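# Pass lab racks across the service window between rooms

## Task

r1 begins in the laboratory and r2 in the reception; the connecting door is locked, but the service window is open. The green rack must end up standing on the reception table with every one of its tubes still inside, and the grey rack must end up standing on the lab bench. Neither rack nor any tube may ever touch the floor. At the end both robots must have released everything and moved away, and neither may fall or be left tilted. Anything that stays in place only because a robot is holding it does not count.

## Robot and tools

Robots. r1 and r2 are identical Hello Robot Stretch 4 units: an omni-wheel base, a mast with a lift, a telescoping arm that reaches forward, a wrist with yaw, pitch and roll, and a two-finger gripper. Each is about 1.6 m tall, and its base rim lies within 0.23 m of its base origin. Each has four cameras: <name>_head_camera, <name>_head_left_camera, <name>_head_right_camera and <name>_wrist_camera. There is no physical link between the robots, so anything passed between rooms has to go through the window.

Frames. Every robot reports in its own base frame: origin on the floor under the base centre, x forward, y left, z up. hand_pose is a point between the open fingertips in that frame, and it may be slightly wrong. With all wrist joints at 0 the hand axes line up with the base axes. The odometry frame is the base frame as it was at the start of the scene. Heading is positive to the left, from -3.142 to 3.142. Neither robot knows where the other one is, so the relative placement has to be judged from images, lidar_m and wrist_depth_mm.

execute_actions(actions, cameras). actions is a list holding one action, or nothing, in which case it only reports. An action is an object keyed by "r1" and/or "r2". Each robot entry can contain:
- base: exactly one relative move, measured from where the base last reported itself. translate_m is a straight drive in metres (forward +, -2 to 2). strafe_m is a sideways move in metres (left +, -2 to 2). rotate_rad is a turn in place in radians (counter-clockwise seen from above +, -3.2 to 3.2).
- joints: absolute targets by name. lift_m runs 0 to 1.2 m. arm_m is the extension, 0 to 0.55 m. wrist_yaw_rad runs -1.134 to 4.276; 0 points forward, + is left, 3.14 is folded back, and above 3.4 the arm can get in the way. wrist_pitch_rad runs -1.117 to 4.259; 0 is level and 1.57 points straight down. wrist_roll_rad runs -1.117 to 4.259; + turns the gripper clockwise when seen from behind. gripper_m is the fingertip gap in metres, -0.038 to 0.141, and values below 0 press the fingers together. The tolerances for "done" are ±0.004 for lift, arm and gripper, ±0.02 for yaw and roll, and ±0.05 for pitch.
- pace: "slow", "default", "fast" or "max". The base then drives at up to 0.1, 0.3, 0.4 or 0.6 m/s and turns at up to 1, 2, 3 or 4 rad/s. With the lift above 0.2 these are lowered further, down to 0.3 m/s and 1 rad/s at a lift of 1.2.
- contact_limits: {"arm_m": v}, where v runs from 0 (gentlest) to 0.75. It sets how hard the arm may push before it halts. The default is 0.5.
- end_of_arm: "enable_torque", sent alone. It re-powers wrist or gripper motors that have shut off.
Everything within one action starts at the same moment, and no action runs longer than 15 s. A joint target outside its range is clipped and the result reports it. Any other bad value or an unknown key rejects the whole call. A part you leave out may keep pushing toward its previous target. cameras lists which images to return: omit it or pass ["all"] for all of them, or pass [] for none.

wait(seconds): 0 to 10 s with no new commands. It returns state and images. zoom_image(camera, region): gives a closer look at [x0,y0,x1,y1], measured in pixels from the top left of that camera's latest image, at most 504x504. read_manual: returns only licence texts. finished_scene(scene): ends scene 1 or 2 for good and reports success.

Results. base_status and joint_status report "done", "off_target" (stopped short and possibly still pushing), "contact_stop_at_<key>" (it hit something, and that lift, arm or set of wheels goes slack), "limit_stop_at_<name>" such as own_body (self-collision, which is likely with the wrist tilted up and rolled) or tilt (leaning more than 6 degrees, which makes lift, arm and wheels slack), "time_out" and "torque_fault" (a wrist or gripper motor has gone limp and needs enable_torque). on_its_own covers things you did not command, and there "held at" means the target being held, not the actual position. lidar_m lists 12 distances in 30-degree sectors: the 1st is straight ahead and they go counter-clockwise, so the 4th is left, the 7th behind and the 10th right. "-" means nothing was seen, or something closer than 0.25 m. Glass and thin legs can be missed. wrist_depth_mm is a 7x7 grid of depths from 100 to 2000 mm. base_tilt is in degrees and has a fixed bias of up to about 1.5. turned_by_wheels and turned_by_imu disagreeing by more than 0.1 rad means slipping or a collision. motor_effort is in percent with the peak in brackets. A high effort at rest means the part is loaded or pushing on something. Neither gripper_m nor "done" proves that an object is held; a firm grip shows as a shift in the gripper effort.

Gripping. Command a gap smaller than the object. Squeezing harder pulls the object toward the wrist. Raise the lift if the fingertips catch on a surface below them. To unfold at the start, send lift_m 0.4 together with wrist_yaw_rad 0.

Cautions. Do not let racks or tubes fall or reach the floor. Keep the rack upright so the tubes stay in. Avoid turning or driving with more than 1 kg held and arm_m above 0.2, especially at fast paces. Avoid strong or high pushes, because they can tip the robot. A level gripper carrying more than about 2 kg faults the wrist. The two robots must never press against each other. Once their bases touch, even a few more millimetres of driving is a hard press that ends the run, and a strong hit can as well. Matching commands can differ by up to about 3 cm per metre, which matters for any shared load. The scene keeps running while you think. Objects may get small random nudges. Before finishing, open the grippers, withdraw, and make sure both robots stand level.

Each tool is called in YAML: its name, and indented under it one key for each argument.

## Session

execute_actions:
  actions:
    - {"r1":{"joints":{"lift_m":0.9,"wrist_yaw_rad":0,"wrist_pitch_rad":0.4,"gripper_m":0.141}},"r2":{"joints":{"lift_m":0.9,"wrist_yaw_rad":0,"wrist_pitch_rad":0.4,"gripper_m":0.141}}}
  cameras: ["r1_head_left_camera","r2_head_left_camera","r1_head_camera","r2_head_camera"]

Scene clock: 3.73 s.
r1.base_odometry: x=+0.000 y=+0.000 heading=+0.000 (m, m, rad; r1's odometry frame)
r1.turned_by_wheels: +0.000 (rad since the last result)
r1.turned_by_imu: +0.000 (rad since the last result)
r1.base_tilt: forward=-0.1 right=-0.1 (deg)
r1.lidar_m: 1.12 1.03 0.94 0.95 1.34 1.26 1.32 1.78 3.30 1.03 0.93 3.43
r1.base_status: not commanded
r1.joint_positions: lift_m=+0.900 arm_m=-0.003 wrist_yaw_rad=+0.000 wrist_pitch_rad=+0.402 wrist_roll_rad=-0.013 gripper_m=+0.141
r1.joint_status: all done
r1.motor_effort: lift_m=+22(21) arm_m=-1(1) wrist_yaw_rad=-3(7) wrist_pitch_rad=-7(8) wrist_roll_rad=+0(0) gripper_m=+0(0) wheel_0=+0(0) wheel_1=+1(1) wheel_2=+0(1) (%)
r1.hand_pose: x=+0.4339 y=-0.0873 z=+0.9650 quat_wxyz=(+0.980, -0.006, +0.200, +0.001) (m; r1's base frame)
r1.wrist_depth_mm: - - - 1808 - - - / 842 - - 1863 - - - / 866 1229 1281 - - - - / 904 1025 1499 - - - - / 931 1078 1576 1921 - - - / 991 1098 1430 1499 1464 1464 1576 / 1008 1229 1366 - 1366 1308 1336
r2.base_odometry: x=+0.000 y=+0.000 heading=+0.000 (m, m, rad; r2's odometry frame)
r2.turned_by_wheels: +0.000 (rad since the last result)
r2.turned_by_imu: -0.001 (rad since the last result)
r2.base_tilt: forward=-0.5 right=+0.1 (deg)
r2.lidar_m: 1.14 0.90 0.87 0.98 0.86 0.84 0.93 1.31 3.82 1.30 1.71 2.71
r2.base_status: not commanded
r2.joint_positions: lift_m=+0.900 arm_m=+0.002 wrist_yaw_rad=+0.000 wrist_pitch_rad=+0.402 wrist_roll_rad=+0.014 gripper_m=+0.141
r2.joint_status: all done
r2.motor_effort: lift_m=+22(22) arm_m=+0(0) wrist_yaw_rad=+0(7) wrist_pitch_rad=-4(5) wrist_roll_rad=+0(0) gripper_m=+0(3) wheel_0=-1(1) wheel_1=+0(0) wheel_2=+0(0) (%)
r2.hand_pose: x=+0.4382 y=-0.0874 z=+0.9651 quat_wxyz=(+0.980, +0.007, +0.200, -0.001) (m; r2's base frame)
r2.wrist_depth_mm: 723 854 1118 1464 - - - / 750 891 1160 1537 - - - / 778 931 1229 1661 - - - / 798 946 1255 1708 - - - / 809 946 1336 1863 - 1921 1921 / 842 904 1255 1661 1537 1499 1537 / 854 1008 1336 - 1397 1336 1336
pictures: r1_head_camera, r1_head_left_camera, r2_head_camera, r2_head_left_camera
Images, in order (width x height): r1_head_camera 420x560, r1_head_left_camera 420x672, r2_head_camera 420x560, r2_head_left_camera 420x672.

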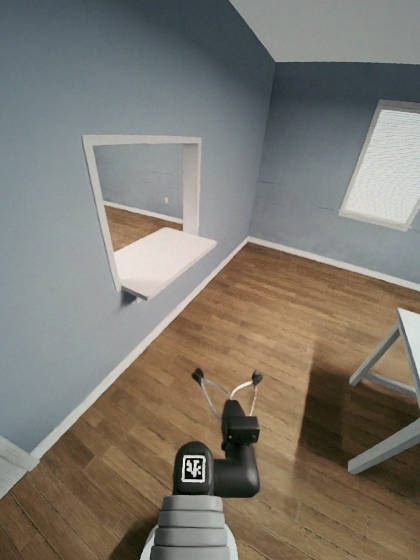

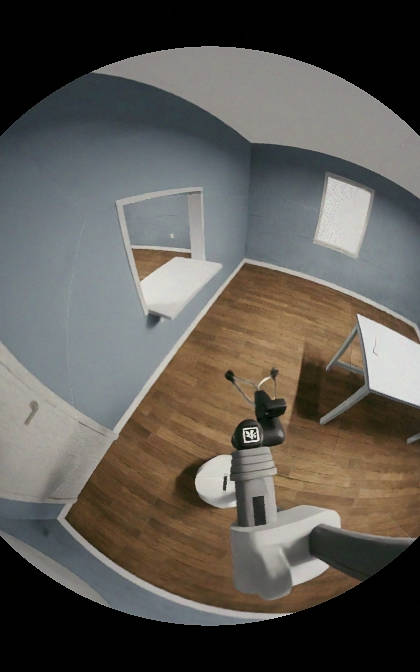

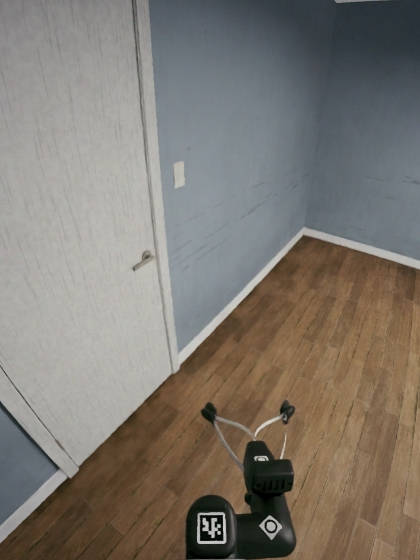

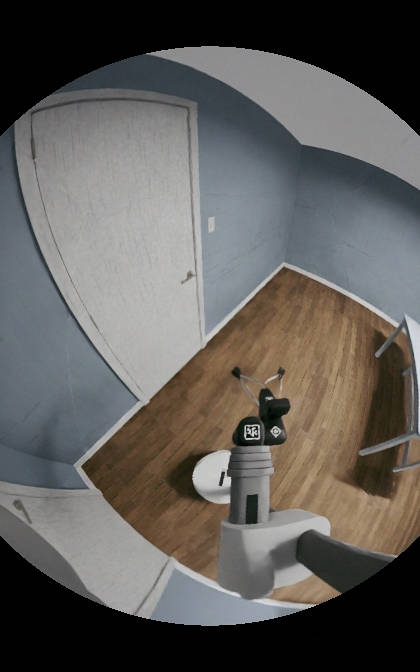

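Both tables are on the right. Turn to look.

execute_actions:
  actions:
    - {"r1":{"base":{"rotate_rad":-1.1}},"r2":{"base":{"rotate_rad":-1.2}}}
  cameras: ["r1_head_right_camera","r2_head_right_camera","r1_head_camera","r2_head_camera"]

Scene clock: 6.37 s.
r1.base_odometry: x=+0.000 y=+0.000 heading=-1.100 (m, m, rad; r1's odometry frame)
r1.turned_by_wheels: -1.100 (rad since the last result)
r1.turned_by_imu: -1.090 (rad since the last result)
r1.base_tilt: forward=+0.0 right=+0.0 (deg)
r1.lidar_m: 0.93 3.43 1.20 1.06 0.95 0.94 1.28 1.26 1.30 1.69 3.29 1.11
r1.base_status: done
r1.joint_positions: lift_m=+0.900 arm_m=-0.003 wrist_yaw_rad=+0.000 wrist_pitch_rad=+0.402 wrist_roll_rad=-0.013 gripper_m=+0.141
r1.joint_status: not commanded
r1.motor_effort: lift_m=+20(22) arm_m=-1(1) wrist_yaw_rad=-1(3) wrist_pitch_rad=-8(7) wrist_roll_rad=+0(0) gripper_m=+0(2) wheel_0=+2(8) wheel_1=+1(9) wheel_2=+0(7) (%)
r1.hand_pose: x=+0.4338 y=-0.0875 z=+0.9651 quat_wxyz=(+0.980, -0.006, +0.200, +0.001) (m; r1's base frame)
r1.wrist_depth_mm: - - - - - - - / - - - - - - - / - - 1308 1205 1255 1336 - / - - - 878 991 - - / 1808 1921 1863 1756 - - - / 1537 1464 1430 917 1464 1537 1618 / 1255 1281 1336 - 1366 1281 1336
r2.base_odometry: x=+0.000 y=+0.000 heading=-1.199 (m, m, rad; r2's odometry frame)
r2.turned_by_wheels: -1.199 (rad since the last result)
r2.turned_by_imu: -1.189 (rad since the last result)
r2.base_tilt: forward=-0.5 right=+0.1 (deg)
r2.lidar_m: 1.41 3.40 1.39 0.95 0.88 0.94 0.91 0.85 0.85 1.20 2.13 1.28
r2.base_status: done
r2.joint_positions: lift_m=+0.900 arm_m=+0.002 wrist_yaw_rad=+0.000 wrist_pitch_rad=+0.402 wrist_roll_rad=+0.014 gripper_m=+0.141
r2.joint_status: not commanded
r2.motor_effort: lift_m=+20(22) arm_m=+0(0) wrist_yaw_rad=+1(0) wrist_pitch_rad=-6(4) wrist_roll_rad=-1(0) gripper_m=+1(2) wheel_0=+7(12) wheel_1=+6(13) wheel_2=+3(10) (%)
r2.hand_pose: x=+0.4382 y=-0.0875 z=+0.9652 quat_wxyz=(+0.980, +0.007, +0.200, -0.002) (m; r2's base frame)
r2.wrist_depth_mm: - - - - - - - / - - - - - - - / - - - - 1281 1281 - / - - - - - - - / - - - - - 1756 1983 / 1661 1537 1537 1618 1366 1499 1576 / 1397 1366 1430 - 1397 1336 1336
pictures: r1_head_camera, r1_head_right_camera, r2_head_camera, r2_head_right_camera
Images, in order (width x height): r1_head_camera 420x560, r1_head_right_camera 420x672, r2_head_camera 420x560, r2_head_right_camera 420x672.

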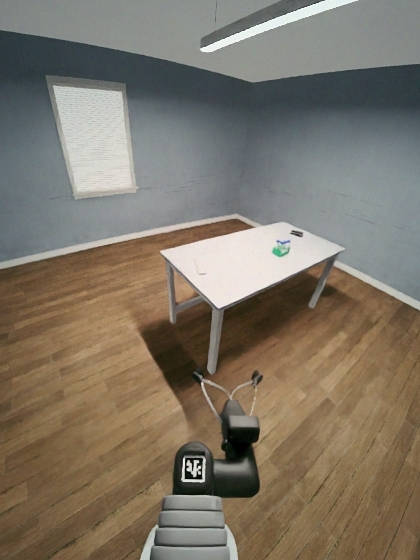

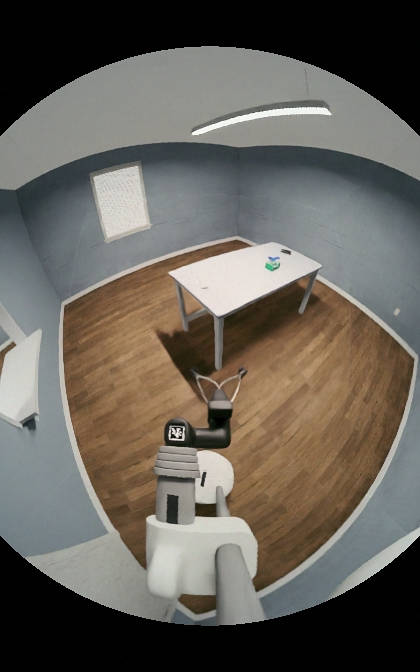

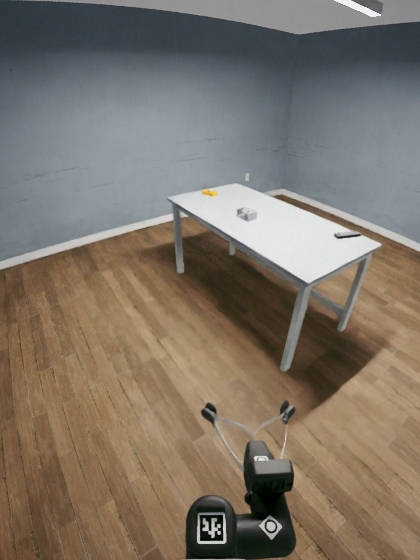

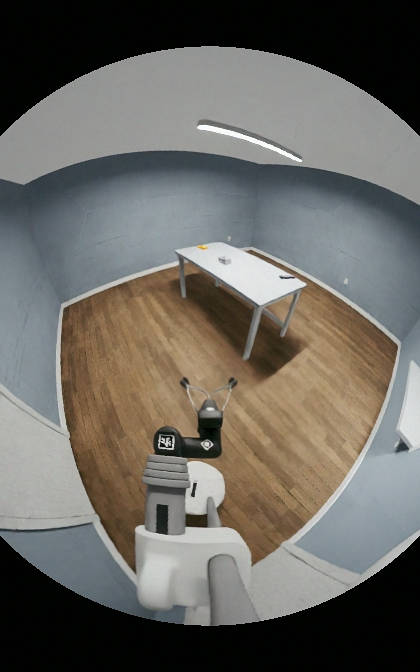

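execute_actions:
  actions:
    - {"r1":{"base":{"rotate_rad":0.584},"pace":"fast"},"r2":{"base":{"rotate_rad":-0.993},"pace":"fast"}}
  cameras: []

execute_actions:
  actions:
    - {"r1":{"base":{"strafe_m":-1.31},"pace":"fast"},"r2":{"base":{"strafe_m":1.64},"pace":"fast"}}
  cameras: []

execute_actions:
  actions:
    - {"r1":{"base":{"translate_m":0.16}},"r2":{"base":{"translate_m":0.47}}}
  cameras: ["r1_wrist_camera","r2_wrist_camera","r1_head_camera","r2_head_camera"]

Scene clock: 16.10 s.
r1.base_odometry: x=+0.000 y=+0.000 heading=-0.516 (m, m, rad; r1's odometry frame)
r1.turned_by_wheels: +0.583 (rad since the last result)
r1.turned_by_imu: +0.578 (rad since the last result)
r1.base_tilt: forward=-0.1 right=+0.1 (deg)
r1.lidar_m: 3.45 1.12 1.02 0.95 0.93 1.33 1.25 1.31 1.78 3.31 1.01 0.95
r1.base_status: done
r1.joint_positions: lift_m=+0.900 arm_m=-0.003 wrist_yaw_rad=+0.000 wrist_pitch_rad=+0.402 wrist_roll_rad=-0.013 gripper_m=+0.141
r1.joint_status: not commanded
r1.motor_effort: lift_m=+20(20) arm_m=-1(1) wrist_yaw_rad=-2(1) wrist_pitch_rad=-7(7) wrist_roll_rad=+0(0) gripper_m=-2(0) wheel_0=-4(8) wheel_1=-2(8) wheel_2=-2(7) (%)
r1.hand_pose: x=+0.4338 y=-0.0874 z=+0.9651 quat_wxyz=(+0.980, -0.006, +0.200, +0.001) (m; r1's base frame)
r1.wrist_depth_mm: 1576 - - - - - - / 1537 - - - - - - / 1397 - - - - - - / 1576 - - - - 1255 854 / 1576 1863 - 1921 - 1983 741 / 1464 1464 1464 1537 1464 1464 1499 / 1255 1281 1336 - 1397 1281 759
r2.base_odometry: x=+0.000 y=+0.000 heading=-2.190 (m, m, rad; r2's odometry frame)
r2.turned_by_wheels: -0.992 (rad since the last result)
r2.turned_by_imu: -0.984 (rad since the last result)
r2.base_tilt: forward=-0.5 right=+0.1 (deg)
r2.lidar_m: 3.36 1.29 1.51 3.40 1.29 0.93 0.88 0.95 0.91 0.84 0.87 1.26
r2.base_status: done
r2.joint_positions: lift_m=+0.900 arm_m=+0.002 wrist_yaw_rad=+0.000 wrist_pitch_rad=+0.402 wrist_roll_rad=+0.014 gripper_m=+0.141
r2.joint_status: not commanded
r2.motor_effort: lift_m=+20(20) arm_m=-1(0) wrist_yaw_rad=+1(0) wrist_pitch_rad=-5(5) wrist_roll_rad=-1(0) gripper_m=+0(0) wheel_0=+8(10) wheel_1=+6(13) wheel_2=+4(10) (%)
r2.hand_pose: x=+0.4382 y=-0.0875 z=+0.9653 quat_wxyz=(+0.980, +0.007, +0.200, -0.002) (m; r2's base frame)
r2.wrist_depth_mm: - - - - - 1863 - / - - - - - 1921 - / 1464 - - - - 1366 1229 / - - - - - 1708 1118 / 1983 1983 - - - 1499 1182 / 1661 1537 1499 1618 1537 1464 1160 / 1366 1397 1397 - 1397 1308 1182
pictures: none
No camera images: the call's "cameras" was empty. Leave "cameras" out to get every camera's image.

Scene clock: 21.63 s.
r1.base_odometry: x=-0.647 y=-1.139 heading=-0.516 (m, m, rad; r1's odometry frame)
r1.turned_by_wheels: +0.000 (rad since the last result)
r1.turned_by_imu: -0.001 (rad since the last result)
r1.base_tilt: forward=-0.1 right=+0.0 (deg)
r1.lidar_m: 0.73 0.75 2.25 2.24 1.82 1.30 1.24 1.29 1.73 1.95 1.10 0.77
r1.base_status: done
r1.joint_positions: lift_m=+0.900 arm_m=-0.003 wrist_yaw_rad=+0.000 wrist_pitch_rad=+0.402 wrist_roll_rad=-0.013 gripper_m=+0.141
r1.joint_status: not commanded
r1.motor_effort: lift_m=+20(20) arm_m=+0(0) wrist_yaw_rad=-2(2) wrist_pitch_rad=-7(8) wrist_roll_rad=+0(0) gripper_m=-1(0) wheel_0=+1(13) wheel_1=+0(11) wheel_2=+0(1) (%)
r1.hand_pose: x=+0.4338 y=-0.0874 z=+0.9651 quat_wxyz=(+0.980, -0.006, +0.200, +0.001) (m; r1's base frame)
r1.wrist_depth_mm: - - - - - - - / - - - - - - - / 1205 1138 1182 1205 1281 - - / 759 778 809 788 831 866 866 / 615 591 634 634 654 661 668 / 1499 1430 1499 1464 1464 1499 1576 / 1255 1308 1366 - 1336 1281 1308
r2.base_odometry: x=+1.335 y=-0.952 heading=-2.190 (m, m, rad; r2's odometry frame)
r2.turned_by_wheels: +0.000 (rad since the last result)
r2.turned_by_imu: +0.008 (rad since the last result)
r2.base_tilt: forward=-0.4 right=+0.1 (deg)
r2.lidar_m: 1.04 1.09 1.82 1.76 1.28 0.95 0.91 0.95 1.28 2.51 2.57 1.07
r2.base_status: done
r2.joint_positions: lift_m=+0.900 arm_m=+0.002 wrist_yaw_rad=+0.000 wrist_pitch_rad=+0.402 wrist_roll_rad=+0.014 gripper_m=+0.141
r2.joint_status: not commanded
r2.motor_effort: lift_m=+20(20) arm_m=+1(0) wrist_yaw_rad=+2(2) wrist_pitch_rad=-4(9) wrist_roll_rad=-2(1) gripper_m=-2(2) wheel_0=-3(14) wheel_1=+2(15) wheel_2=+0(4) (%)
r2.hand_pose: x=+0.4382 y=-0.0874 z=+0.9653 quat_wxyz=(+0.980, +0.007, +0.200, -0.001) (m; r2's base frame)
r2.wrist_depth_mm: - - - - - - - / - - - - - - - / - 1182 1229 1118 1160 1160 1160 / 960 946 960 960 960 976 976 / 1863 1983 1983 1808 1983 1808 1808 / 1576 1098 1499 1618 1499 1499 1464 / 1397 1336 1430 - 1397 1336 1281
pictures: none
No camera images: the call's "cameras" was empty. Leave "cameras" out to get every camera's image.

Scene clock: 24.70 s.
r1.base_odometry: x=-0.508 y=-1.218 heading=-0.516 (m, m, rad; r1's odometry frame)
r1.turned_by_wheels: +0.000 (rad since the last result)
r1.turned_by_imu: +0.000 (rad since the last result)
r1.base_tilt: forward=-0.2 right=-0.1 (deg)
r1.lidar_m: 0.57 0.59 0.81 2.26 2.04 1.47 1.38 1.42 1.94 1.97 0.86 0.60
r1.base_status: done
r1.joint_positions: lift_m=+0.900 arm_m=-0.003 wrist_yaw_rad=+0.000 wrist_pitch_rad=+0.402 wrist_roll_rad=-0.013 gripper_m=+0.141
r1.joint_status: not commanded
r1.motor_effort: lift_m=+20(20) arm_m=-1(1) wrist_yaw_rad=-2(2) wrist_pitch_rad=-7(7) wrist_roll_rad=+0(0) gripper_m=+1(0) wheel_0=+3(7) wheel_1=+1(7) wheel_2=+0(11) (%)
r1.hand_pose: x=+0.4338 y=-0.0874 z=+0.9651 quat_wxyz=(+0.980, -0.006, +0.200, +0.001) (m; r1's base frame)
r1.wrist_depth_mm: - - - - - - - / - - - - - - - / - - - - - - - / 768 778 809 676 842 831 878 / 574 564 609 615 621 621 627 / 469 449 449 452 459 466 504 / 1229 1205 512 - 521 1229 1255
r2.base_odometry: x=+1.062 y=-1.335 heading=-2.189 (m, m, rad; r2's odometry frame)
r2.turned_by_wheels: +0.001 (rad since the last result)
r2.turned_by_imu: +0.000 (rad since the last result)
r2.base_tilt: forward=-0.5 right=+0.1 (deg)
r2.lidar_m: 0.58 0.62 1.83 1.75 1.82 1.44 1.38 1.45 1.96 2.43 0.86 0.61
r2.base_status: done
r2.joint_positions: lift_m=+0.900 arm_m=+0.002 wrist_yaw_rad=+0.000 wrist_pitch_rad=+0.402 wrist_roll_rad=+0.014 gripper_m=+0.141
r2.joint_status: not commanded
r2.motor_effort: lift_m=+19(19) arm_m=+0(0) wrist_yaw_rad=+1(0) wrist_pitch_rad=-5(5) wrist_roll_rad=-2(1) gripper_m=+1(1) wheel_0=+7(13) wheel_1=+6(6) wheel_2=+0(11) (%)
r2.hand_pose: x=+0.4382 y=-0.0874 z=+0.9653 quat_wxyz=(+0.980, +0.007, +0.200, -0.001) (m; r2's base frame)
r2.wrist_depth_mm: - - - - - - - / - - - - - - - / - - - - - 1160 1160 / 866 854 842 723 809 798 778 / 640 634 627 627 615 574 597 / 508 469 466 500 462 466 496 / 917 521 525 - 1308 1308 1336
pictures: r1_head_camera, r1_wrist_camera, r2_head_camera, r2_wrist_camera
camera_calibration (this result's frames):
r1_wrist_camera: T_world_to_cam=[[0.0191301, -0.999458, 0.0267876, -0.118168], [-0.423992, -0.0323737, -0.905087, 1.09851], [0.905464, 0.00595664, -0.424382, 0.243505], [0, 0, 0, 1]] pos_world=[0.247535, -0.0839912, 1.10075]
r2_wrist_camera: T_world_to_cam=[[-0.0629209, -0.997124, -0.042244, -0.0202287], [-0.412729, 0.0645363, -0.908565, 1.11076], [0.908678, -0.0397324, -0.415603, 0.232667], [0, 0, 0, 1]] pos_world=[0.24575, -0.0826104, 1.10504]
Images, in order (width x height): r1_head_camera 420x560, r1_wrist_camera 616x392, r2_head_camera 420x560, r2_wrist_camera 616x392.

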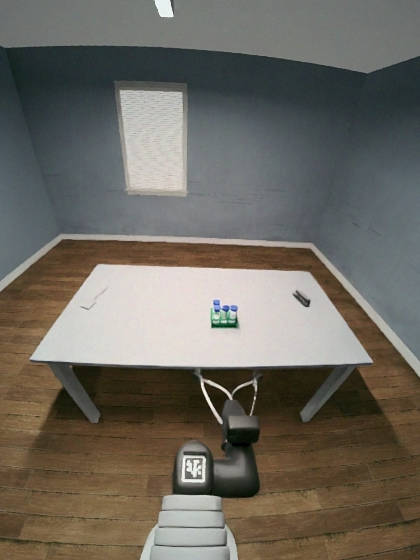

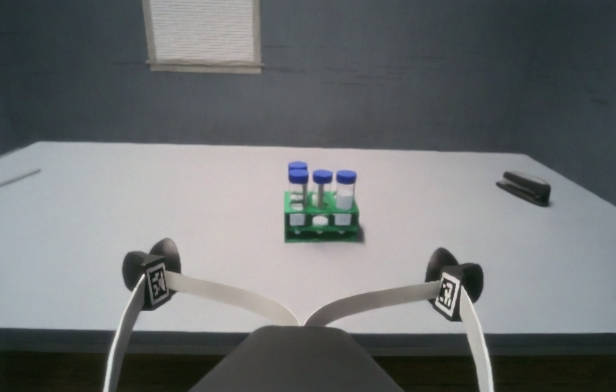

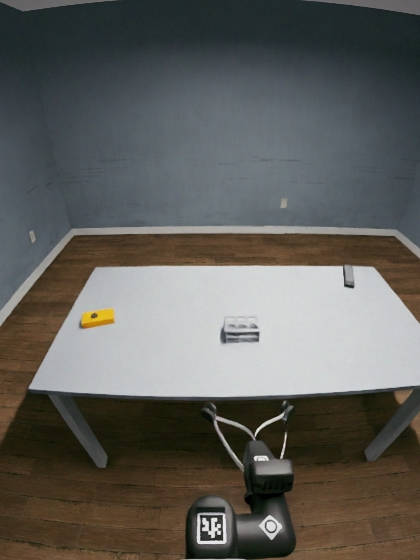

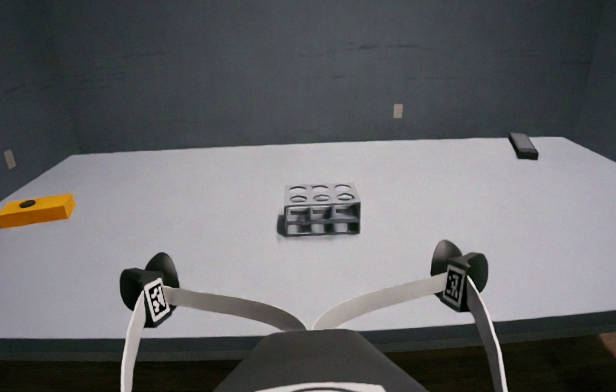

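execute_actions:
  actions:
    - {"r1":{"base":{"strafe_m":-0.03},"joints":{"lift_m":0.737,"arm_m":0.2},"pace":"slow"},"r2":{"base":{"strafe_m":-0.03},"joints":{"lift_m":0.9,"arm_m":0.2},"pace":"slow"}}
  cameras: []

Scene clock: 30.00 s.
r1.base_odometry: x=-0.522 y=-1.244 heading=-0.516 (m, m, rad; r1's odometry frame)
r1.turned_by_wheels: +0.000 (rad since the last result)
r1.turned_by_imu: -0.001 (rad since the last result)
r1.base_tilt: forward=-0.1 right=+0.1 (deg)
r1.lidar_m: 0.58 0.60 0.79 2.28 2.05 1.43 1.39 1.45 1.97 1.94 0.84 0.61
r1.base_status: done
r1.joint_positions: lift_m=+0.737 arm_m=+0.199 wrist_yaw_rad=+0.000 wrist_pitch_rad=+0.402 wrist_roll_rad=-0.013 gripper_m=+0.141
r1.joint_status: all done
r1.motor_effort: lift_m=+13(19) arm_m=+4(6) wrist_yaw_rad=-2(2) wrist_pitch_rad=-8(8) wrist_roll_rad=+0(0) gripper_m=+1(2) wheel_0=+4(9) wheel_1=-4(8) wheel_2=+0(0) (%)
r1.hand_pose: x=+0.6356 y=-0.0874 z=+0.8027 quat_wxyz=(+0.980, -0.006, +0.200, +0.001) (m; r1's base frame)
r1.wrist_depth_mm: - - - - - - - / - - - - - - - / 580 591 615 415 647 676 621 / 397 404 387 389 427 436 449 / 303 293 312 317 320 327 329 / 244 229 232 235 237 240 260 / 204 205 215 - 220 208 216
r2.base_odometry: x=+1.038 y=-1.318 heading=-2.189 (m, m, rad; r2's odometry frame)
r2.turned_by_wheels: +0.000 (rad since the last result)
r2.turned_by_imu: -0.002 (rad since the last result)
r2.base_tilt: forward=-0.5 right=+0.0 (deg)
r2.lidar_m: 0.57 0.61 0.84 1.78 1.87 1.44 1.39 1.44 1.98 2.40 0.85 0.63
r2.base_status: done
r2.joint_positions: lift_m=+0.900 arm_m=+0.199 wrist_yaw_rad=+0.000 wrist_pitch_rad=+0.402 wrist_roll_rad=+0.014 gripper_m=+0.141
r2.joint_status: all done
r2.motor_effort: lift_m=+20(18) arm_m=+8(10) wrist_yaw_rad=+1(1) wrist_pitch_rad=-4(5) wrist_roll_rad=+0(1) gripper_m=+0(0) wheel_0=+8(9) wheel_1=-5(12) wheel_2=+0(1) (%)
r2.hand_pose: x=+0.6350 y=-0.0874 z=+0.9653 quat_wxyz=(+0.980, +0.007, +0.200, -0.001) (m; r2's base frame)
r2.wrist_depth_mm: - - - - - - - / - - - - - - - / - - - - - - - / 866 842 831 820 809 788 778 / 640 634 627 535 609 569 591 / 504 466 466 473 459 452 477 / 421 418 430 - 424 402 404
pictures: none
No camera images: the call's "cameras" was empty. Leave "cameras" out to get every camera's image.

Lucky the lift cleared the edge. Lower r2 now that it's over the table.

execute_actions:
  actions:
    - {"r1":{"joints":{"arm_m":0.28},"pace":"slow"},"r2":{"joints":{"lift_m":0.735,"arm_m":0.27},"pace":"slow"}}
  cameras: ["r1_wrist_camera","r2_wrist_camera"]

Scene clock: 33.23 s.
r1.base_odometry: x=-0.522 y=-1.244 heading=-0.516 (m, m, rad; r1's odometry frame)
r1.turned_by_wheels: +0.000 (rad since the last result)
r1.turned_by_imu: +0.000 (rad since the last result)
r1.base_tilt: forward=-0.1 right=+0.1 (deg)
r1.lidar_m: 0.58 0.59 0.81 2.27 2.07 1.48 1.38 1.44 1.93 1.94 0.88 0.61
r1.base_status: not commanded
r1.joint_positions: lift_m=+0.737 arm_m=+0.279 wrist_yaw_rad=+0.000 wrist_pitch_rad=+0.402 wrist_roll_rad=-0.013 gripper_m=+0.141
r1.joint_status: all done
r1.motor_effort: lift_m=+13(13) arm_m=+5(4) wrist_yaw_rad=-2(1) wrist_pitch_rad=-8(7) wrist_roll_rad=+0(0) gripper_m=-4(2) wheel_0=+4(4) wheel_1=-3(4) wheel_2=+0(0) (%)
r1.hand_pose: x=+0.7156 y=-0.0874 z=+0.8027 quat_wxyz=(+0.980, -0.006, +0.200, +0.001) (m; r1's base frame)
r1.wrist_depth_mm: - - - - - - - / - - - - - - - / 585 597 609 525 640 668 691 / 399 404 364 312 397 436 449 / 303 290 312 317 320 325 330 / 244 229 233 235 236 239 258 / 204 206 214 - 220 207 216
r2.base_odometry: x=+1.038 y=-1.318 heading=-2.189 (m, m, rad; r2's odometry frame)
r2.turned_by_wheels: +0.000 (rad since the last result)
r2.turned_by_imu: -0.001 (rad since the last result)
r2.base_tilt: forward=-0.4 right=+0.0 (deg)
r2.lidar_m: 0.58 0.60 0.85 1.78 1.87 1.43 1.39 1.43 1.98 2.39 0.85 0.61
r2.base_status: not commanded
r2.joint_positions: lift_m=+0.735 arm_m=+0.269 wrist_yaw_rad=+0.000 wrist_pitch_rad=+0.402 wrist_roll_rad=+0.014 gripper_m=+0.141
r2.joint_status: all done
r2.motor_effort: lift_m=+15(12) arm_m=+8(8) wrist_yaw_rad=+1(1) wrist_pitch_rad=-7(3) wrist_roll_rad=-1(2) gripper_m=-1(0) wheel_0=+8(8) wheel_1=-4(5) wheel_2=+0(0) (%)
r2.hand_pose: x=+0.7050 y=-0.0874 z=+0.8006 quat_wxyz=(+0.980, +0.007, +0.200, -0.001) (m; r2's base frame)
r2.wrist_depth_mm: - - - - - - - / - - - - - - - / 676 647 627 399 591 585 580 / 439 433 402 377 387 402 397 / 325 324 320 317 312 294 303 / 257 238 237 254 235 231 243 / 216 213 221 - 216 206 209
pictures: r1_wrist_camera, r2_wrist_camera
camera_calibration (this result's frames):
r1_wrist_camera: T_world_to_cam=[[0.0191338, -0.999458, 0.0267878, -0.119208], [-0.423992, -0.0323754, -0.905087, 1.07094], [0.905464, 0.00595993, -0.424382, -0.0805284], [0, 0, 0, 1]] pos_world=[0.529267, -0.0839909, 0.938314]
r2_wrist_camera: T_world_to_cam=[[-0.0629727, -0.997121, -0.0422439, -0.0103743], [-0.412726, 0.0645576, -0.908565, 1.07127], [0.908676, -0.0397796, -0.415603, -0.0782074], [0, 0, 0, 1]] pos_world=[0.512553, -0.0826142, 0.940378]
Images, in order (width x height): r1_wrist_camera 616x392, r2_wrist_camera 616x392.

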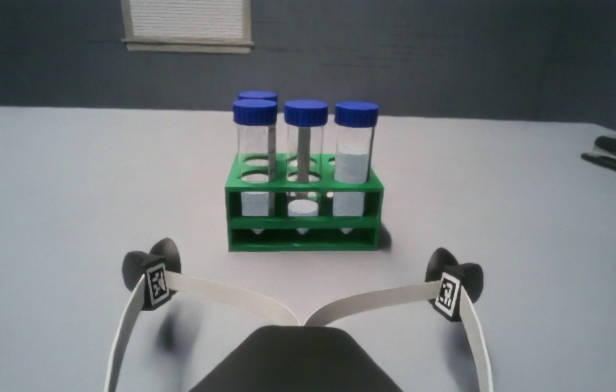

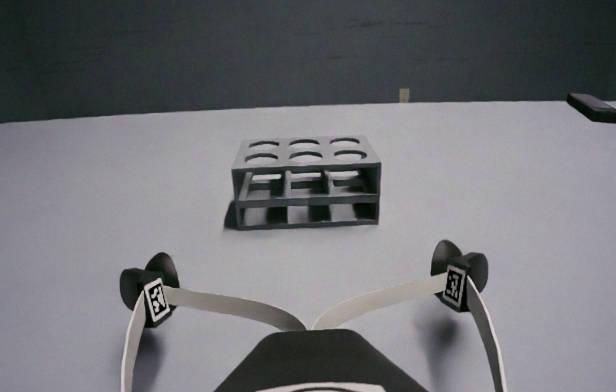

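execute_actions:
  actions:
    - {"r1":{"joints":{"arm_m":0.37},"pace":"slow"},"r2":{"joints":{"arm_m":0.38},"pace":"slow"}}
  cameras: ["r1_wrist_camera","r2_wrist_camera"]

Scene clock: 36.73 s.
r1.base_odometry: x=-0.522 y=-1.244 heading=-0.516 (m, m, rad; r1's odometry frame)
r1.turned_by_wheels: +0.000 (rad since the last result)
r1.turned_by_imu: +0.000 (rad since the last result)
r1.base_tilt: forward=-0.1 right=+0.0 (deg)
r1.lidar_m: 0.56 0.59 0.81 2.27 2.06 1.46 1.37 1.45 1.95 1.94 0.86 0.60
r1.base_status: not commanded
r1.joint_positions: lift_m=+0.737 arm_m=+0.369 wrist_yaw_rad=+0.000 wrist_pitch_rad=+0.402 wrist_roll_rad=-0.013 gripper_m=+0.141
r1.joint_status: all done
r1.motor_effort: lift_m=+13(13) arm_m=+4(2) wrist_yaw_rad=-2(2) wrist_pitch_rad=-8(8) wrist_roll_rad=+0(0) gripper_m=-2(1) wheel_0=+4(4) wheel_1=-4(4) wheel_2=+0(0) (%)
r1.hand_pose: x=+0.8056 y=-0.0874 z=+0.8027 quat_wxyz=(+0.980, -0.006, +0.200, +0.001) (m; r1's base frame)
r1.wrist_depth_mm: - - - - - - - / - - - - - - - / 591 591 212 216 591 668 691 / 394 402 384 259 407 439 449 / 301 291 226 236 229 325 327 / 243 229 230 223 236 239 259 / 203 205 213 - 219 206 214
r2.base_odometry: x=+1.038 y=-1.318 heading=-2.189 (m, m, rad; r2's odometry frame)
r2.turned_by_wheels: +0.000 (rad since the last result)
r2.turned_by_imu: -0.001 (rad since the last result)
r2.base_tilt: forward=-0.5 right=+0.1 (deg)
r2.lidar_m: 0.57 0.61 0.83 1.78 1.86 1.44 1.38 1.46 1.98 2.37 0.85 0.61
r2.base_status: not commanded
r2.joint_positions: lift_m=+0.735 arm_m=+0.379 wrist_yaw_rad=+0.000 wrist_pitch_rad=+0.402 wrist_roll_rad=+0.014 gripper_m=+0.141
r2.joint_status: all done
r2.motor_effort: lift_m=+16(16) arm_m=+8(5) wrist_yaw_rad=+0(1) wrist_pitch_rad=-5(5) wrist_roll_rad=+0(1) gripper_m=-2(0) wheel_0=+8(8) wheel_1=-5(5) wheel_2=+0(0) (%)
r2.hand_pose: x=+0.8150 y=-0.0874 z=+0.8006 quat_wxyz=(+0.980, +0.007, +0.200, -0.001) (m; r2's base frame)
r2.wrist_depth_mm: - - - - - - - / - - - - - - - / 676 647 621 609 597 591 580 / 439 433 399 289 382 402 397 / 325 324 276 263 248 293 301 / 257 237 238 252 234 230 244 / 216 213 221 - 216 206 208
pictures: r1_wrist_camera, r2_wrist_camera
camera_calibration (this result's frames):
r1_wrist_camera: T_world_to_cam=[[0.019134, -0.999458, 0.0267877, -0.12093], [-0.423992, -0.0323755, -0.905087, 1.1091], [0.905464, 0.00596015, -0.424382, -0.162022], [0, 0, 0, 1]] pos_world=[0.619269, -0.0839909, 0.938314]
r2_wrist_camera: T_world_to_cam=[[-0.0629734, -0.997121, -0.042244, -0.00344669], [-0.412725, 0.064558, -0.908565, 1.11667], [0.908676, -0.0397803, -0.415602, -0.178165], [0, 0, 0, 1]] pos_world=[0.622556, -0.0826143, 0.940378]
Images, in order (width x height): r1_wrist_camera 616x392, r2_wrist_camera 616x392.

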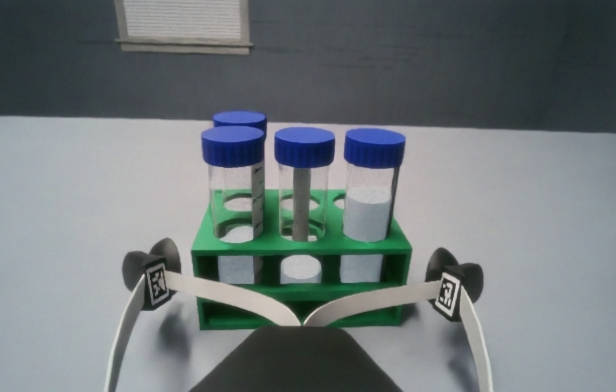

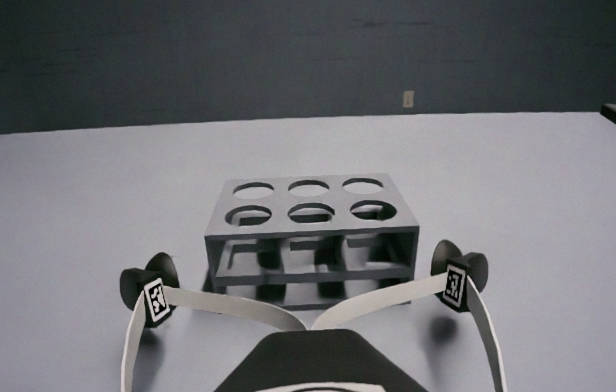

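execute_actions:
  actions:
    - {"r1":{"joints":{"arm_m":0.403},"pace":"slow"},"r2":{"joints":{"arm_m":0.425},"pace":"slow"}}
  cameras: []

execute_actions:
  actions:
    - {"r1":{"joints":{"gripper_m":0.06}},"r2":{"joints":{"gripper_m":0.06}}}
  cameras: []

execute_actions:
  actions:
    - {"r1":{"joints":{"lift_m":1.0},"pace":"slow"},"r2":{"joints":{"lift_m":1.0},"pace":"slow"}}
  cameras: ["r1_wrist_camera","r2_wrist_camera"]

execute_actions:
  actions:
    - {"r1":{"joints":{"arm_m":0.05},"pace":"slow"},"r2":{"joints":{"arm_m":0.05},"pace":"slow"}}
  cameras: ["r1_head_left_camera","r2_head_right_camera","r1_head_right_camera","r2_head_left_camera"]

Scene clock: 40.77 s.
r1.base_odometry: x=-0.522 y=-1.244 heading=-0.516 (m, m, rad; r1's odometry frame)
r1.turned_by_wheels: +0.000 (rad since the last result)
r1.turned_by_imu: +0.000 (rad since the last result)
r1.base_tilt: forward=-0.1 right=+0.0 (deg)
r1.lidar_m: 0.56 0.60 0.80 2.26 2.06 1.46 1.38 1.43 1.95 1.95 0.88 0.62
r1.base_status: not commanded
r1.joint_positions: lift_m=+0.737 arm_m=+0.402 wrist_yaw_rad=+0.000 wrist_pitch_rad=+0.402 wrist_roll_rad=-0.013 gripper_m=+0.141
r1.joint_status: all done
r1.motor_effort: lift_m=+13(13) arm_m=+5(5) wrist_yaw_rad=-1(2) wrist_pitch_rad=-8(9) wrist_roll_rad=+0(0) gripper_m=-3(1) wheel_0=+4(4) wheel_1=-3(4) wheel_2=+0(0) (%)
r1.hand_pose: x=+0.8385 y=-0.0874 z=+0.8027 quat_wxyz=(+0.980, -0.006, +0.200, +0.001) (m; r1's base frame)
r1.wrist_depth_mm: - - - - - - - / - - - - - - - / 580 597 211 530 647 661 699 / 397 404 364 259 206 436 445 / 301 291 205 220 198 325 327 / 243 229 203 202 204 238 258 / 204 204 212 - 213 208 215
r2.base_odometry: x=+1.038 y=-1.318 heading=-2.189 (m, m, rad; r2's odometry frame)
r2.turned_by_wheels: +0.000 (rad since the last result)
r2.turned_by_imu: -0.001 (rad since the last result)
r2.base_tilt: forward=-0.5 right=+0.0 (deg)
r2.lidar_m: 0.58 0.61 0.87 1.78 1.86 1.45 1.38 1.43 1.99 2.38 0.86 0.60
r2.base_status: not commanded
r2.joint_positions: lift_m=+0.735 arm_m=+0.424 wrist_yaw_rad=+0.000 wrist_pitch_rad=+0.402 wrist_roll_rad=+0.014 gripper_m=+0.141
r2.joint_status: all done
r2.motor_effort: lift_m=+15(15) arm_m=+8(8) wrist_yaw_rad=+2(2) wrist_pitch_rad=-6(8) wrist_roll_rad=-1(1) gripper_m=-2(2) wheel_0=+8(8) wheel_1=-5(5) wheel_2=+0(0) (%)
r2.hand_pose: x=+0.8600 y=-0.0874 z=+0.8006 quat_wxyz=(+0.980, +0.007, +0.200, -0.001) (m; r2's base frame)
r2.wrist_depth_mm: - - - - - - - / - - - - - - - / 668 640 627 609 597 585 580 / 439 430 424 418 389 404 397 / 325 322 231 215 225 303 303 / 257 237 202 210 207 230 243 / 216 213 213 - 216 206 209
pictures: none
No camera images: the call's "cameras" was empty. Leave "cameras" out to get every camera's image.

Scene clock: 42.60 s.
r1.base_odometry: x=-0.522 y=-1.244 heading=-0.516 (m, m, rad; r1's odometry frame)
r1.turned_by_wheels: +0.000 (rad since the last result)
r1.turned_by_imu: +0.000 (rad since the last result)
r1.base_tilt: forward=-0.1 right=-0.1 (deg)
r1.lidar_m: 0.55 0.60 0.80 2.27 2.07 1.47 1.38 1.46 1.95 1.94 0.88 0.61
r1.base_status: not commanded
r1.joint_positions: lift_m=+0.737 arm_m=+0.402 wrist_yaw_rad=+0.000 wrist_pitch_rad=+0.405 wrist_roll_rad=-0.013 gripper_m=+0.061
r1.joint_status: all done
r1.motor_effort: lift_m=+14(14) arm_m=+5(5) wrist_yaw_rad=-2(2) wrist_pitch_rad=-16(16) wrist_roll_rad=+0(0) gripper_m=-35(37) wheel_0=+4(4) wheel_1=-3(3) wheel_2=+0(0) (%)
r1.hand_pose: x=+0.8383 y=-0.0874 z=+0.8019 quat_wxyz=(+0.980, -0.006, +0.201, +0.001) (m; r1's base frame)
r1.wrist_depth_mm: - - - - - - - / - - - - - - - / 569 585 167 521 173 647 676 / 389 397 362 244 373 433 439 / 296 301 198 204 180 322 324 / 239 179 187 190 183 176 256 / 197 203 194 - 196 211 212
r2.base_odometry: x=+1.038 y=-1.318 heading=-2.189 (m, m, rad; r2's odometry frame)
r2.turned_by_wheels: +0.000 (rad since the last result)
r2.turned_by_imu: -0.001 (rad since the last result)
r2.base_tilt: forward=-0.4 right=+0.1 (deg)
r2.lidar_m: 0.58 0.61 0.84 1.78 1.87 1.44 1.38 1.45 1.99 2.39 0.85 0.60
r2.base_status: not commanded
r2.joint_positions: lift_m=+0.735 arm_m=+0.424 wrist_yaw_rad=+0.000 wrist_pitch_rad=+0.403 wrist_roll_rad=+0.014 gripper_m=+0.060
r2.joint_status: all done
r2.motor_effort: lift_m=+16(16) arm_m=+8(9) wrist_yaw_rad=+0(1) wrist_pitch_rad=-9(11) wrist_roll_rad=+0(0) gripper_m=-21(17) wheel_0=+8(8) wheel_1=-5(5) wheel_2=+0(0) (%)
r2.hand_pose: x=+0.8598 y=-0.0874 z=+0.8003 quat_wxyz=(+0.980, +0.007, +0.200, -0.001) (m; r2's base frame)
r2.wrist_depth_mm: - - - - - - - / - - - - - - - / 661 640 615 597 585 580 574 / 433 427 421 413 384 399 394 / 322 320 205 207 204 304 300 / 256 175 186 197 189 182 242 / 211 212 195 - 200 208 -
pictures: none
No camera images: the call's "cameras" was empty. Leave "cameras" out to get every camera's image.

Scene clock: 45.40 s.
r1.base_odometry: x=-0.522 y=-1.244 heading=-0.516 (m, m, rad; r1's odometry frame)
r1.turned_by_wheels: +0.000 (rad since the last result)
r1.turned_by_imu: +0.000 (rad since the last result)
r1.base_tilt: forward=-0.1 right=+0.1 (deg)
r1.lidar_m: 0.57 0.57 0.81 2.29 2.02 1.46 1.38 1.44 1.92 1.95 0.87 0.61
r1.base_status: not commanded
r1.joint_positions: lift_m=+1.000 arm_m=+0.402 wrist_yaw_rad=+0.000 wrist_pitch_rad=+0.405 wrist_roll_rad=-0.013 gripper_m=+0.061
r1.joint_status: all done
r1.motor_effort: lift_m=+23(24) arm_m=+4(5) wrist_yaw_rad=-2(1) wrist_pitch_rad=-16(15) wrist_roll_rad=+0(0) gripper_m=-35(34) wheel_0=+4(4) wheel_1=-3(4) wheel_2=+0(0) (%)
r1.hand_pose: x=+0.8383 y=-0.0874 z=+1.0641 quat_wxyz=(+0.980, -0.006, +0.201, +0.001) (m; r1's base frame)
r1.wrist_depth_mm: - - - - - - - / - - - - - - - / - - 167 - - - - / - - - 243 - - - / 741 759 198 204 179 798 809 / 597 180 186 190 184 176 640 / 496 512 196 - 202 525 530
r2.base_odometry: x=+1.038 y=-1.318 heading=-2.189 (m, m, rad; r2's odometry frame)
r2.turned_by_wheels: +0.000 (rad since the last result)
r2.turned_by_imu: -0.001 (rad since the last result)
r2.base_tilt: forward=-0.4 right=+0.1 (deg)
r2.lidar_m: 0.57 0.61 0.87 1.77 1.86 1.42 1.37 1.46 2.00 2.38 0.84 0.62
r2.base_status: not commanded
r2.joint_positions: lift_m=+1.000 arm_m=+0.424 wrist_yaw_rad=+0.000 wrist_pitch_rad=+0.403 wrist_roll_rad=+0.014 gripper_m=+0.060
r2.joint_status: all done
r2.motor_effort: lift_m=+22(22) arm_m=+8(8) wrist_yaw_rad=+2(2) wrist_pitch_rad=-9(7) wrist_roll_rad=+0(1) gripper_m=-21(21) wheel_0=+8(8) wheel_1=-5(4) wheel_2=+0(0) (%)
r2.hand_pose: x=+0.8598 y=-0.0874 z=+1.0647 quat_wxyz=(+0.980, +0.007, +0.200, -0.001) (m; r2's base frame)
r2.wrist_depth_mm: - - - - - - - / - - - - - - - / - - - - - - - / - - - - - - - / - - 205 207 203 778 768 / 647 174 186 197 189 183 627 / 535 539 195 - 200 525 525
pictures: r1_wrist_camera, r2_wrist_camera
camera_calibration (this result's frames):
r1_wrist_camera: T_world_to_cam=[[0.0192201, -0.999458, 0.0267337, -0.12857], [-0.426546, -0.0323801, -0.903886, 1.36044], [0.904262, 0.00596961, -0.426937, -0.0769585], [0, 0, 0, 1]] pos_world=[0.652351, -0.0839901, 1.20026]
r2_wrist_camera: T_world_to_cam=[[-0.0630395, -0.99712, -0.042159, 0.0104979], [-0.413947, 0.0645617, -0.908009, 1.37558], [0.908116, -0.0397889, -0.416825, -0.107383], [0, 0, 0, 1]] pos_world=[0.667596, -0.082615, 1.20473]
Images, in order (width x height): r1_wrist_camera 616x392, r2_wrist_camera 616x392.

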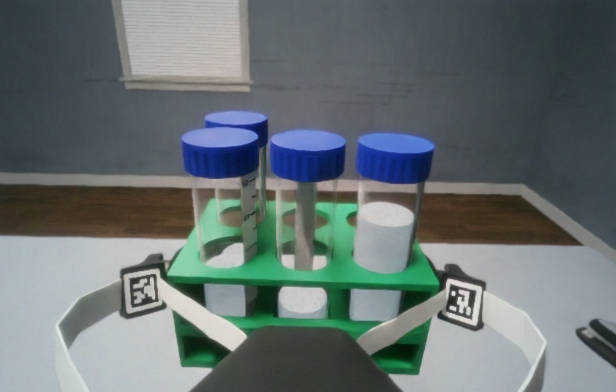

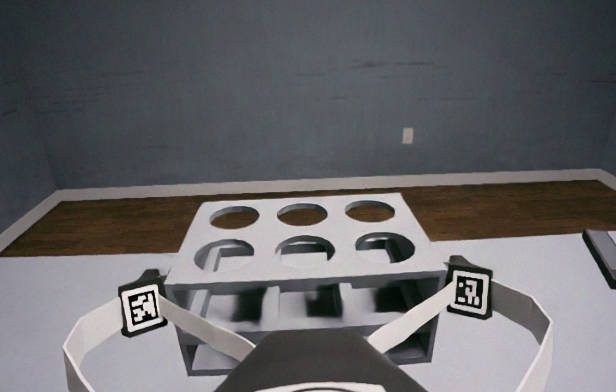

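Scene clock: 50.43 s.
r1.base_odometry: x=-0.522 y=-1.244 heading=-0.516 (m, m, rad; r1's odometry frame)
r1.turned_by_wheels: +0.000 (rad since the last result)
r1.turned_by_imu: -0.001 (rad since the last result)
r1.base_tilt: forward=-0.1 right=+0.0 (deg)
r1.lidar_m: 0.45 0.58 0.81 2.26 2.05 1.44 1.38 1.46 1.93 1.93 0.84 0.62
r1.base_status: not commanded
r1.joint_positions: lift_m=+1.000 arm_m=+0.051 wrist_yaw_rad=+0.000 wrist_pitch_rad=+0.405 wrist_roll_rad=-0.013 gripper_m=+0.061
r1.joint_status: all done
r1.motor_effort: lift_m=+23(23) arm_m=-4(3) wrist_yaw_rad=-2(2) wrist_pitch_rad=-16(16) wrist_roll_rad=+0(0) gripper_m=-35(33) wheel_0=+4(4) wheel_1=-4(4) wheel_2=+0(0) (%)
r1.hand_pose: x=+0.4869 y=-0.0874 z=+1.0641 quat_wxyz=(+0.980, -0.006, +0.201, +0.001) (m; r1's base frame)
r1.wrist_depth_mm: - - - - - - - / - - - - - - - / - - 167 - 173 - - / 976 991 904 243 931 1060 - / 759 750 199 204 178 798 820 / 609 180 186 190 184 176 640 / 496 512 196 - 203 530 535
r2.base_odometry: x=+1.038 y=-1.318 heading=-2.189 (m, m, rad; r2's odometry frame)
r2.turned_by_wheels: +0.000 (rad since the last result)
r2.turned_by_imu: -0.002 (rad since the last result)
r2.base_tilt: forward=-0.4 right=+0.1 (deg)
r2.lidar_m: 0.47 0.62 0.87 1.78 1.86 1.44 1.39 1.45 1.98 2.38 0.85 0.62
r2.base_status: not commanded
r2.joint_positions: lift_m=+1.000 arm_m=+0.051 wrist_yaw_rad=+0.000 wrist_pitch_rad=+0.403 wrist_roll_rad=+0.014 gripper_m=+0.060
r2.joint_status: all done
r2.motor_effort: lift_m=+22(22) arm_m=-8(8) wrist_yaw_rad=+0(2) wrist_pitch_rad=-9(7) wrist_roll_rad=-2(1) gripper_m=-21(22) wheel_0=+8(8) wheel_1=-4(5) wheel_2=+0(0) (%)
r2.hand_pose: x=+0.4877 y=-0.0874 z=+1.0647 quat_wxyz=(+0.980, +0.007, +0.200, -0.001) (m; r2's base frame)
r2.wrist_depth_mm: - - - - - - - / - - - - - - - / - - - - - - - / - 1098 1078 1060 976 1025 1008 / 778 820 205 207 203 778 768 / 654 174 186 198 189 182 627 / 535 544 195 - 200 530 530
pictures: r1_head_left_camera, r1_head_right_camera, r2_head_left_camera, r2_head_right_camera
Images, in order (width x height): r1_head_left_camera 420x672, r1_head_right_camera 420x672, r2_head_left_camera 420x672, r2_head_right_camera 420x672.

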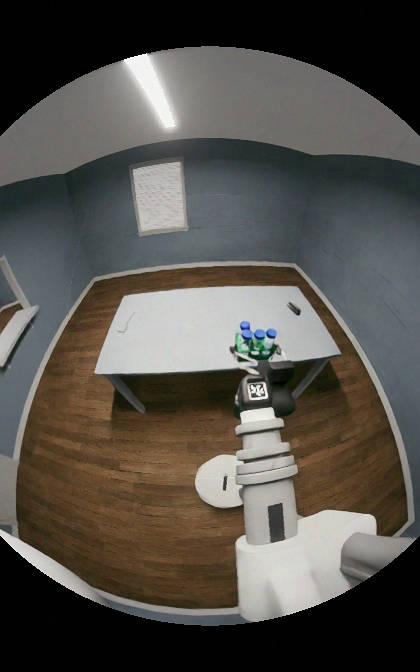

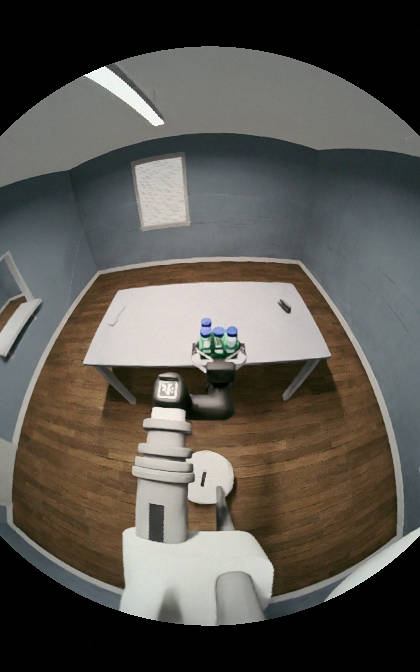

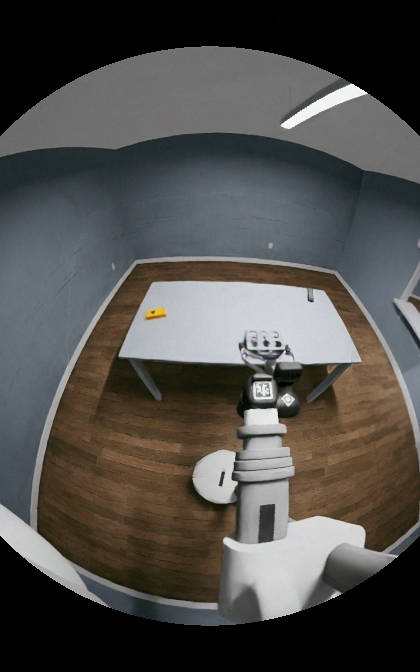

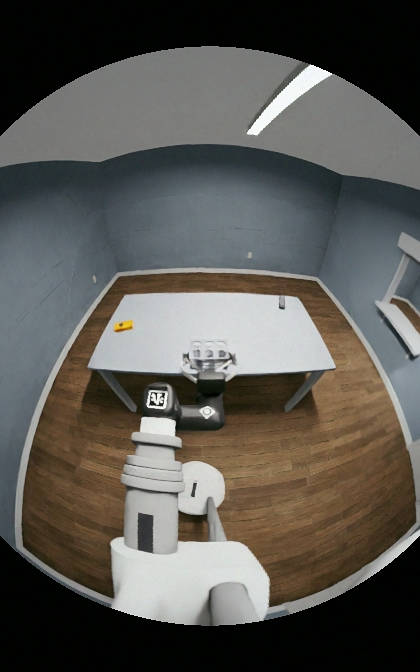

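execute_actions:
  actions:
    - {"r1":{"base":{"rotate_rad":1.571}},"r2":{"base":{"rotate_rad":-1.571}}}
  cameras: []

execute_actions:
  actions:
    - {"r1":{"base":{"translate_m":1.4}},"r2":{"base":{"translate_m":1.52}}}
  cameras: []

execute_actions:
  actions:
    - {"r1":{"base":{"strafe_m":-0.66}},"r2":{"base":{"strafe_m":1.12}}}
  cameras: ["r1_head_camera","r2_head_camera"]

Scene clock: 57.83 s.
r1.base_odometry: x=-0.522 y=-1.244 heading=+1.054 (m, m, rad; r1's odometry frame)
r1.turned_by_wheels: +1.570 (rad since the last result)
r1.turned_by_imu: +1.555 (rad since the last result)
r1.base_tilt: forward=-0.1 right=+0.0 (deg)
r1.lidar_m: 0.44 2.03 1.44 1.37 1.45 1.97 1.93 0.87 0.60 0.56 0.60 0.84
r1.base_status: done
r1.joint_positions: lift_m=+1.000 arm_m=+0.051 wrist_yaw_rad=+0.000 wrist_pitch_rad=+0.405 wrist_roll_rad=-0.013 gripper_m=+0.061
r1.joint_status: not commanded
r1.motor_effort: lift_m=+22(23) arm_m=-4(4) wrist_yaw_rad=-3(3) wrist_pitch_rad=-15(16) wrist_roll_rad=+0(0) gripper_m=-35(32) wheel_0=-3(8) wheel_1=-2(7) wheel_2=-2(9) (%)
r1.hand_pose: x=+0.4869 y=-0.0874 z=+1.0642 quat_wxyz=(+0.980, -0.006, +0.201, +0.001) (m; r1's base frame)
r1.wrist_depth_mm: 1808 1808 1808 1756 1921 - - / 1983 1921 1921 - - - - / - - 166 169 173 - - / - - - 245 245 - - / 1921 - 190 205 179 - - / 1708 180 186 190 185 176 1756 / 1336 1397 197 - 203 1464 1430
r2.base_odometry: x=+1.038 y=-1.318 heading=+2.525 (m, m, rad; r2's odometry frame)
r2.turned_by_wheels: -1.570 (rad since the last result)
r2.turned_by_imu: -1.557 (rad since the last result)
r2.base_tilt: forward=-0.5 right=+0.1 (deg)
r2.lidar_m: 0.48 0.83 0.61 0.57 0.60 0.85 1.78 1.86 1.43 1.37 1.45 1.94
r2.base_status: done
r2.joint_positions: lift_m=+1.000 arm_m=+0.051 wrist_yaw_rad=+0.000 wrist_pitch_rad=+0.403 wrist_roll_rad=+0.014 gripper_m=+0.060
r2.joint_status: not commanded
r2.motor_effort: lift_m=+20(22) arm_m=-8(8) wrist_yaw_rad=+2(0) wrist_pitch_rad=-11(9) wrist_roll_rad=+0(1) gripper_m=-21(22) wheel_0=+7(11) wheel_1=+7(10) wheel_2=+4(9) (%)
r2.hand_pose: x=+0.4876 y=-0.0875 z=+1.0648 quat_wxyz=(+0.980, +0.007, +0.200, -0.002) (m; r2's base frame)
r2.wrist_depth_mm: - - - - - - 1921 / - - - - - - 1921 / - - - - - - 1921 / - - - - - - 1983 / - - 205 207 203 - 1921 / 1808 174 186 197 189 183 1708 / 1499 1499 195 - 200 1464 1430
pictures: none
No camera images: the call's "cameras" was empty. Leave "cameras" out to get every camera's image.

Scene clock: 64.37 s.
r1.base_odometry: x=+0.168 y=-0.026 heading=+1.055 (m, m, rad; r1's odometry frame)
r1.turned_by_wheels: +0.000 (rad since the last result)
r1.turned_by_imu: -0.004 (rad since the last result)
r1.base_tilt: forward=+0.0 right=+0.0 (deg)
r1.lidar_m: 0.44 0.93 1.28 1.41 1.48 1.96 3.40 0.89 0.92 3.31 1.01 0.92
r1.base_status: done
r1.joint_positions: lift_m=+1.000 arm_m=+0.051 wrist_yaw_rad=+0.000 wrist_pitch_rad=+0.405 wrist_roll_rad=-0.013 gripper_m=+0.061
r1.joint_status: not commanded
r1.motor_effort: lift_m=+22(21) arm_m=-4(4) wrist_yaw_rad=-2(3) wrist_pitch_rad=-16(16) wrist_roll_rad=+0(0) gripper_m=-32(35) wheel_0=+2(6) wheel_1=+1(8) wheel_2=+1(10) (%)
r1.hand_pose: x=+0.4868 y=-0.0874 z=+1.0642 quat_wxyz=(+0.980, -0.006, +0.201, +0.001) (m; r1's base frame)
r1.wrist_depth_mm: 554 574 574 580 580 574 585 / 585 615 609 615 621 615 621 / 634 647 168 647 173 661 654 / 668 699 691 240 244 707 723 / 732 723 182 203 179 768 798 / 778 180 186 190 184 176 732 / 854 866 197 - 203 891 917
r2.base_odometry: x=-0.202 y=-0.439 heading=+2.525 (m, m, rad; r2's odometry frame)
r2.turned_by_wheels: +0.001 (rad since the last result)
r2.turned_by_imu: -0.003 (rad since the last result)
r2.base_tilt: forward=-0.5 right=+0.1 (deg)
r2.lidar_m: 0.46 0.96 1.07 3.32 0.90 0.88 3.37 2.00 1.44 1.36 1.28 0.96
r2.base_status: done
r2.joint_positions: lift_m=+1.000 arm_m=+0.051 wrist_yaw_rad=+0.000 wrist_pitch_rad=+0.403 wrist_roll_rad=+0.014 gripper_m=+0.060
r2.joint_status: not commanded
r2.motor_effort: lift_m=+20(20) arm_m=-8(8) wrist_yaw_rad=+1(1) wrist_pitch_rad=-10(7) wrist_roll_rad=-1(1) gripper_m=-22(21) wheel_0=+6(14) wheel_1=+4(7) wheel_2=-1(12) (%)
r2.hand_pose: x=+0.4876 y=-0.0874 z=+1.0648 quat_wxyz=(+0.980, +0.007, +0.200, -0.001) (m; r2's base frame)
r2.wrist_depth_mm: 621 627 627 627 621 627 627 / 654 661 661 676 654 661 668 / 699 707 707 715 699 707 707 / 750 759 750 741 741 750 759 / 798 809 206 207 203 798 820 / 866 175 186 197 189 183 878 / 931 946 195 - 200 960 960
pictures: none
No camera images: the call's "cameras" was empty. Leave "cameras" out to get every camera's image.

Scene clock: 69.43 s.
r1.base_odometry: x=+0.742 y=-0.352 heading=+1.055 (m, m, rad; r1's odometry frame)
r1.turned_by_wheels: +0.000 (rad since the last result)
r1.turned_by_imu: -0.001 (rad since the last result)
r1.base_tilt: forward=+0.0 right=+0.0 (deg)
r1.lidar_m: 0.45 0.96 1.28 2.07 2.12 2.92 0.64 0.69 2.73 2.63 1.04 0.76
r1.base_status: done
r1.joint_positions: lift_m=+1.000 arm_m=+0.051 wrist_yaw_rad=+0.000 wrist_pitch_rad=+0.405 wrist_roll_rad=-0.013 gripper_m=+0.061
r1.joint_status: not commanded
r1.motor_effort: lift_m=+21(22) arm_m=-4(4) wrist_yaw_rad=-2(2) wrist_pitch_rad=-17(16) wrist_roll_rad=+0(0) gripper_m=-37(34) wheel_0=+0(10) wheel_1=-2(11) wheel_2=+0(1) (%)
r1.hand_pose: x=+0.4868 y=-0.0874 z=+1.0642 quat_wxyz=(+0.980, -0.006, +0.201, +0.001) (m; r1's base frame)
r1.wrist_depth_mm: 585 585 627 - - - - / 621 627 640 - - - - / 661 668 168 168 174 - - / 707 732 691 243 976 - - / 750 759 181 204 179 854 854 / 809 180 184 190 184 176 676 / 891 904 197 - 203 603 609
r2.base_odometry: x=-0.849 y=-1.353 heading=+2.525 (m, m, rad; r2's odometry frame)
r2.turned_by_wheels: +0.000 (rad since the last result)
r2.turned_by_imu: +0.004 (rad since the last result)
r2.base_tilt: forward=-0.5 right=+0.1 (deg)
r2.lidar_m: 0.46 0.78 1.39 2.20 2.32 0.65 0.61 0.67 2.57 2.51 1.39 0.80
r2.base_status: done
r2.joint_positions: lift_m=+1.000 arm_m=+0.051 wrist_yaw_rad=+0.000 wrist_pitch_rad=+0.403 wrist_roll_rad=+0.014 gripper_m=+0.060
r2.joint_status: not commanded
r2.motor_effort: lift_m=+20(20) arm_m=-8(8) wrist_yaw_rad=+2(2) wrist_pitch_rad=-11(10) wrist_roll_rad=+1(2) gripper_m=-22(20) wheel_0=-4(12) wheel_1=+4(16) wheel_2=+0(0) (%)
r2.hand_pose: x=+0.4876 y=-0.0874 z=+1.0648 quat_wxyz=(+0.980, +0.007, +0.200, -0.001) (m; r2's base frame)
r2.wrist_depth_mm: - - - - - - 640 / 788 - - - - 820 691 / 778 - - - - 831 732 / 768 - 1118 1118 1042 842 788 / 820 866 205 207 203 831 854 / 683 174 186 198 189 183 904 / 634 809 195 - 200 991 991
pictures: r1_head_camera, r2_head_camera
Images, in order (width x height): r1_head_camera 420x560, r2_head_camera 420x560.

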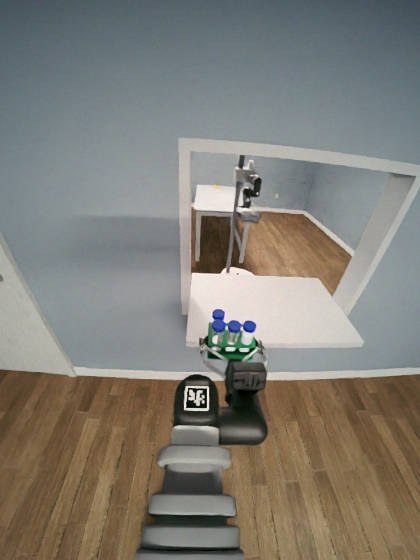

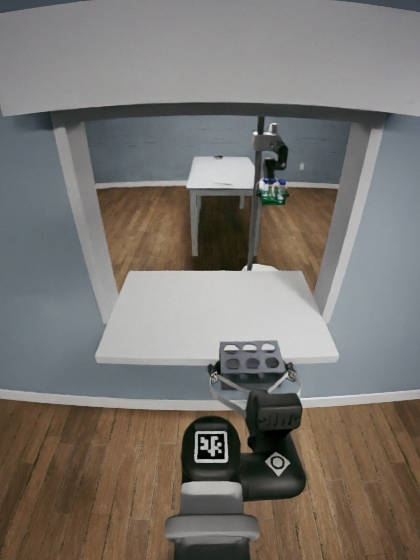

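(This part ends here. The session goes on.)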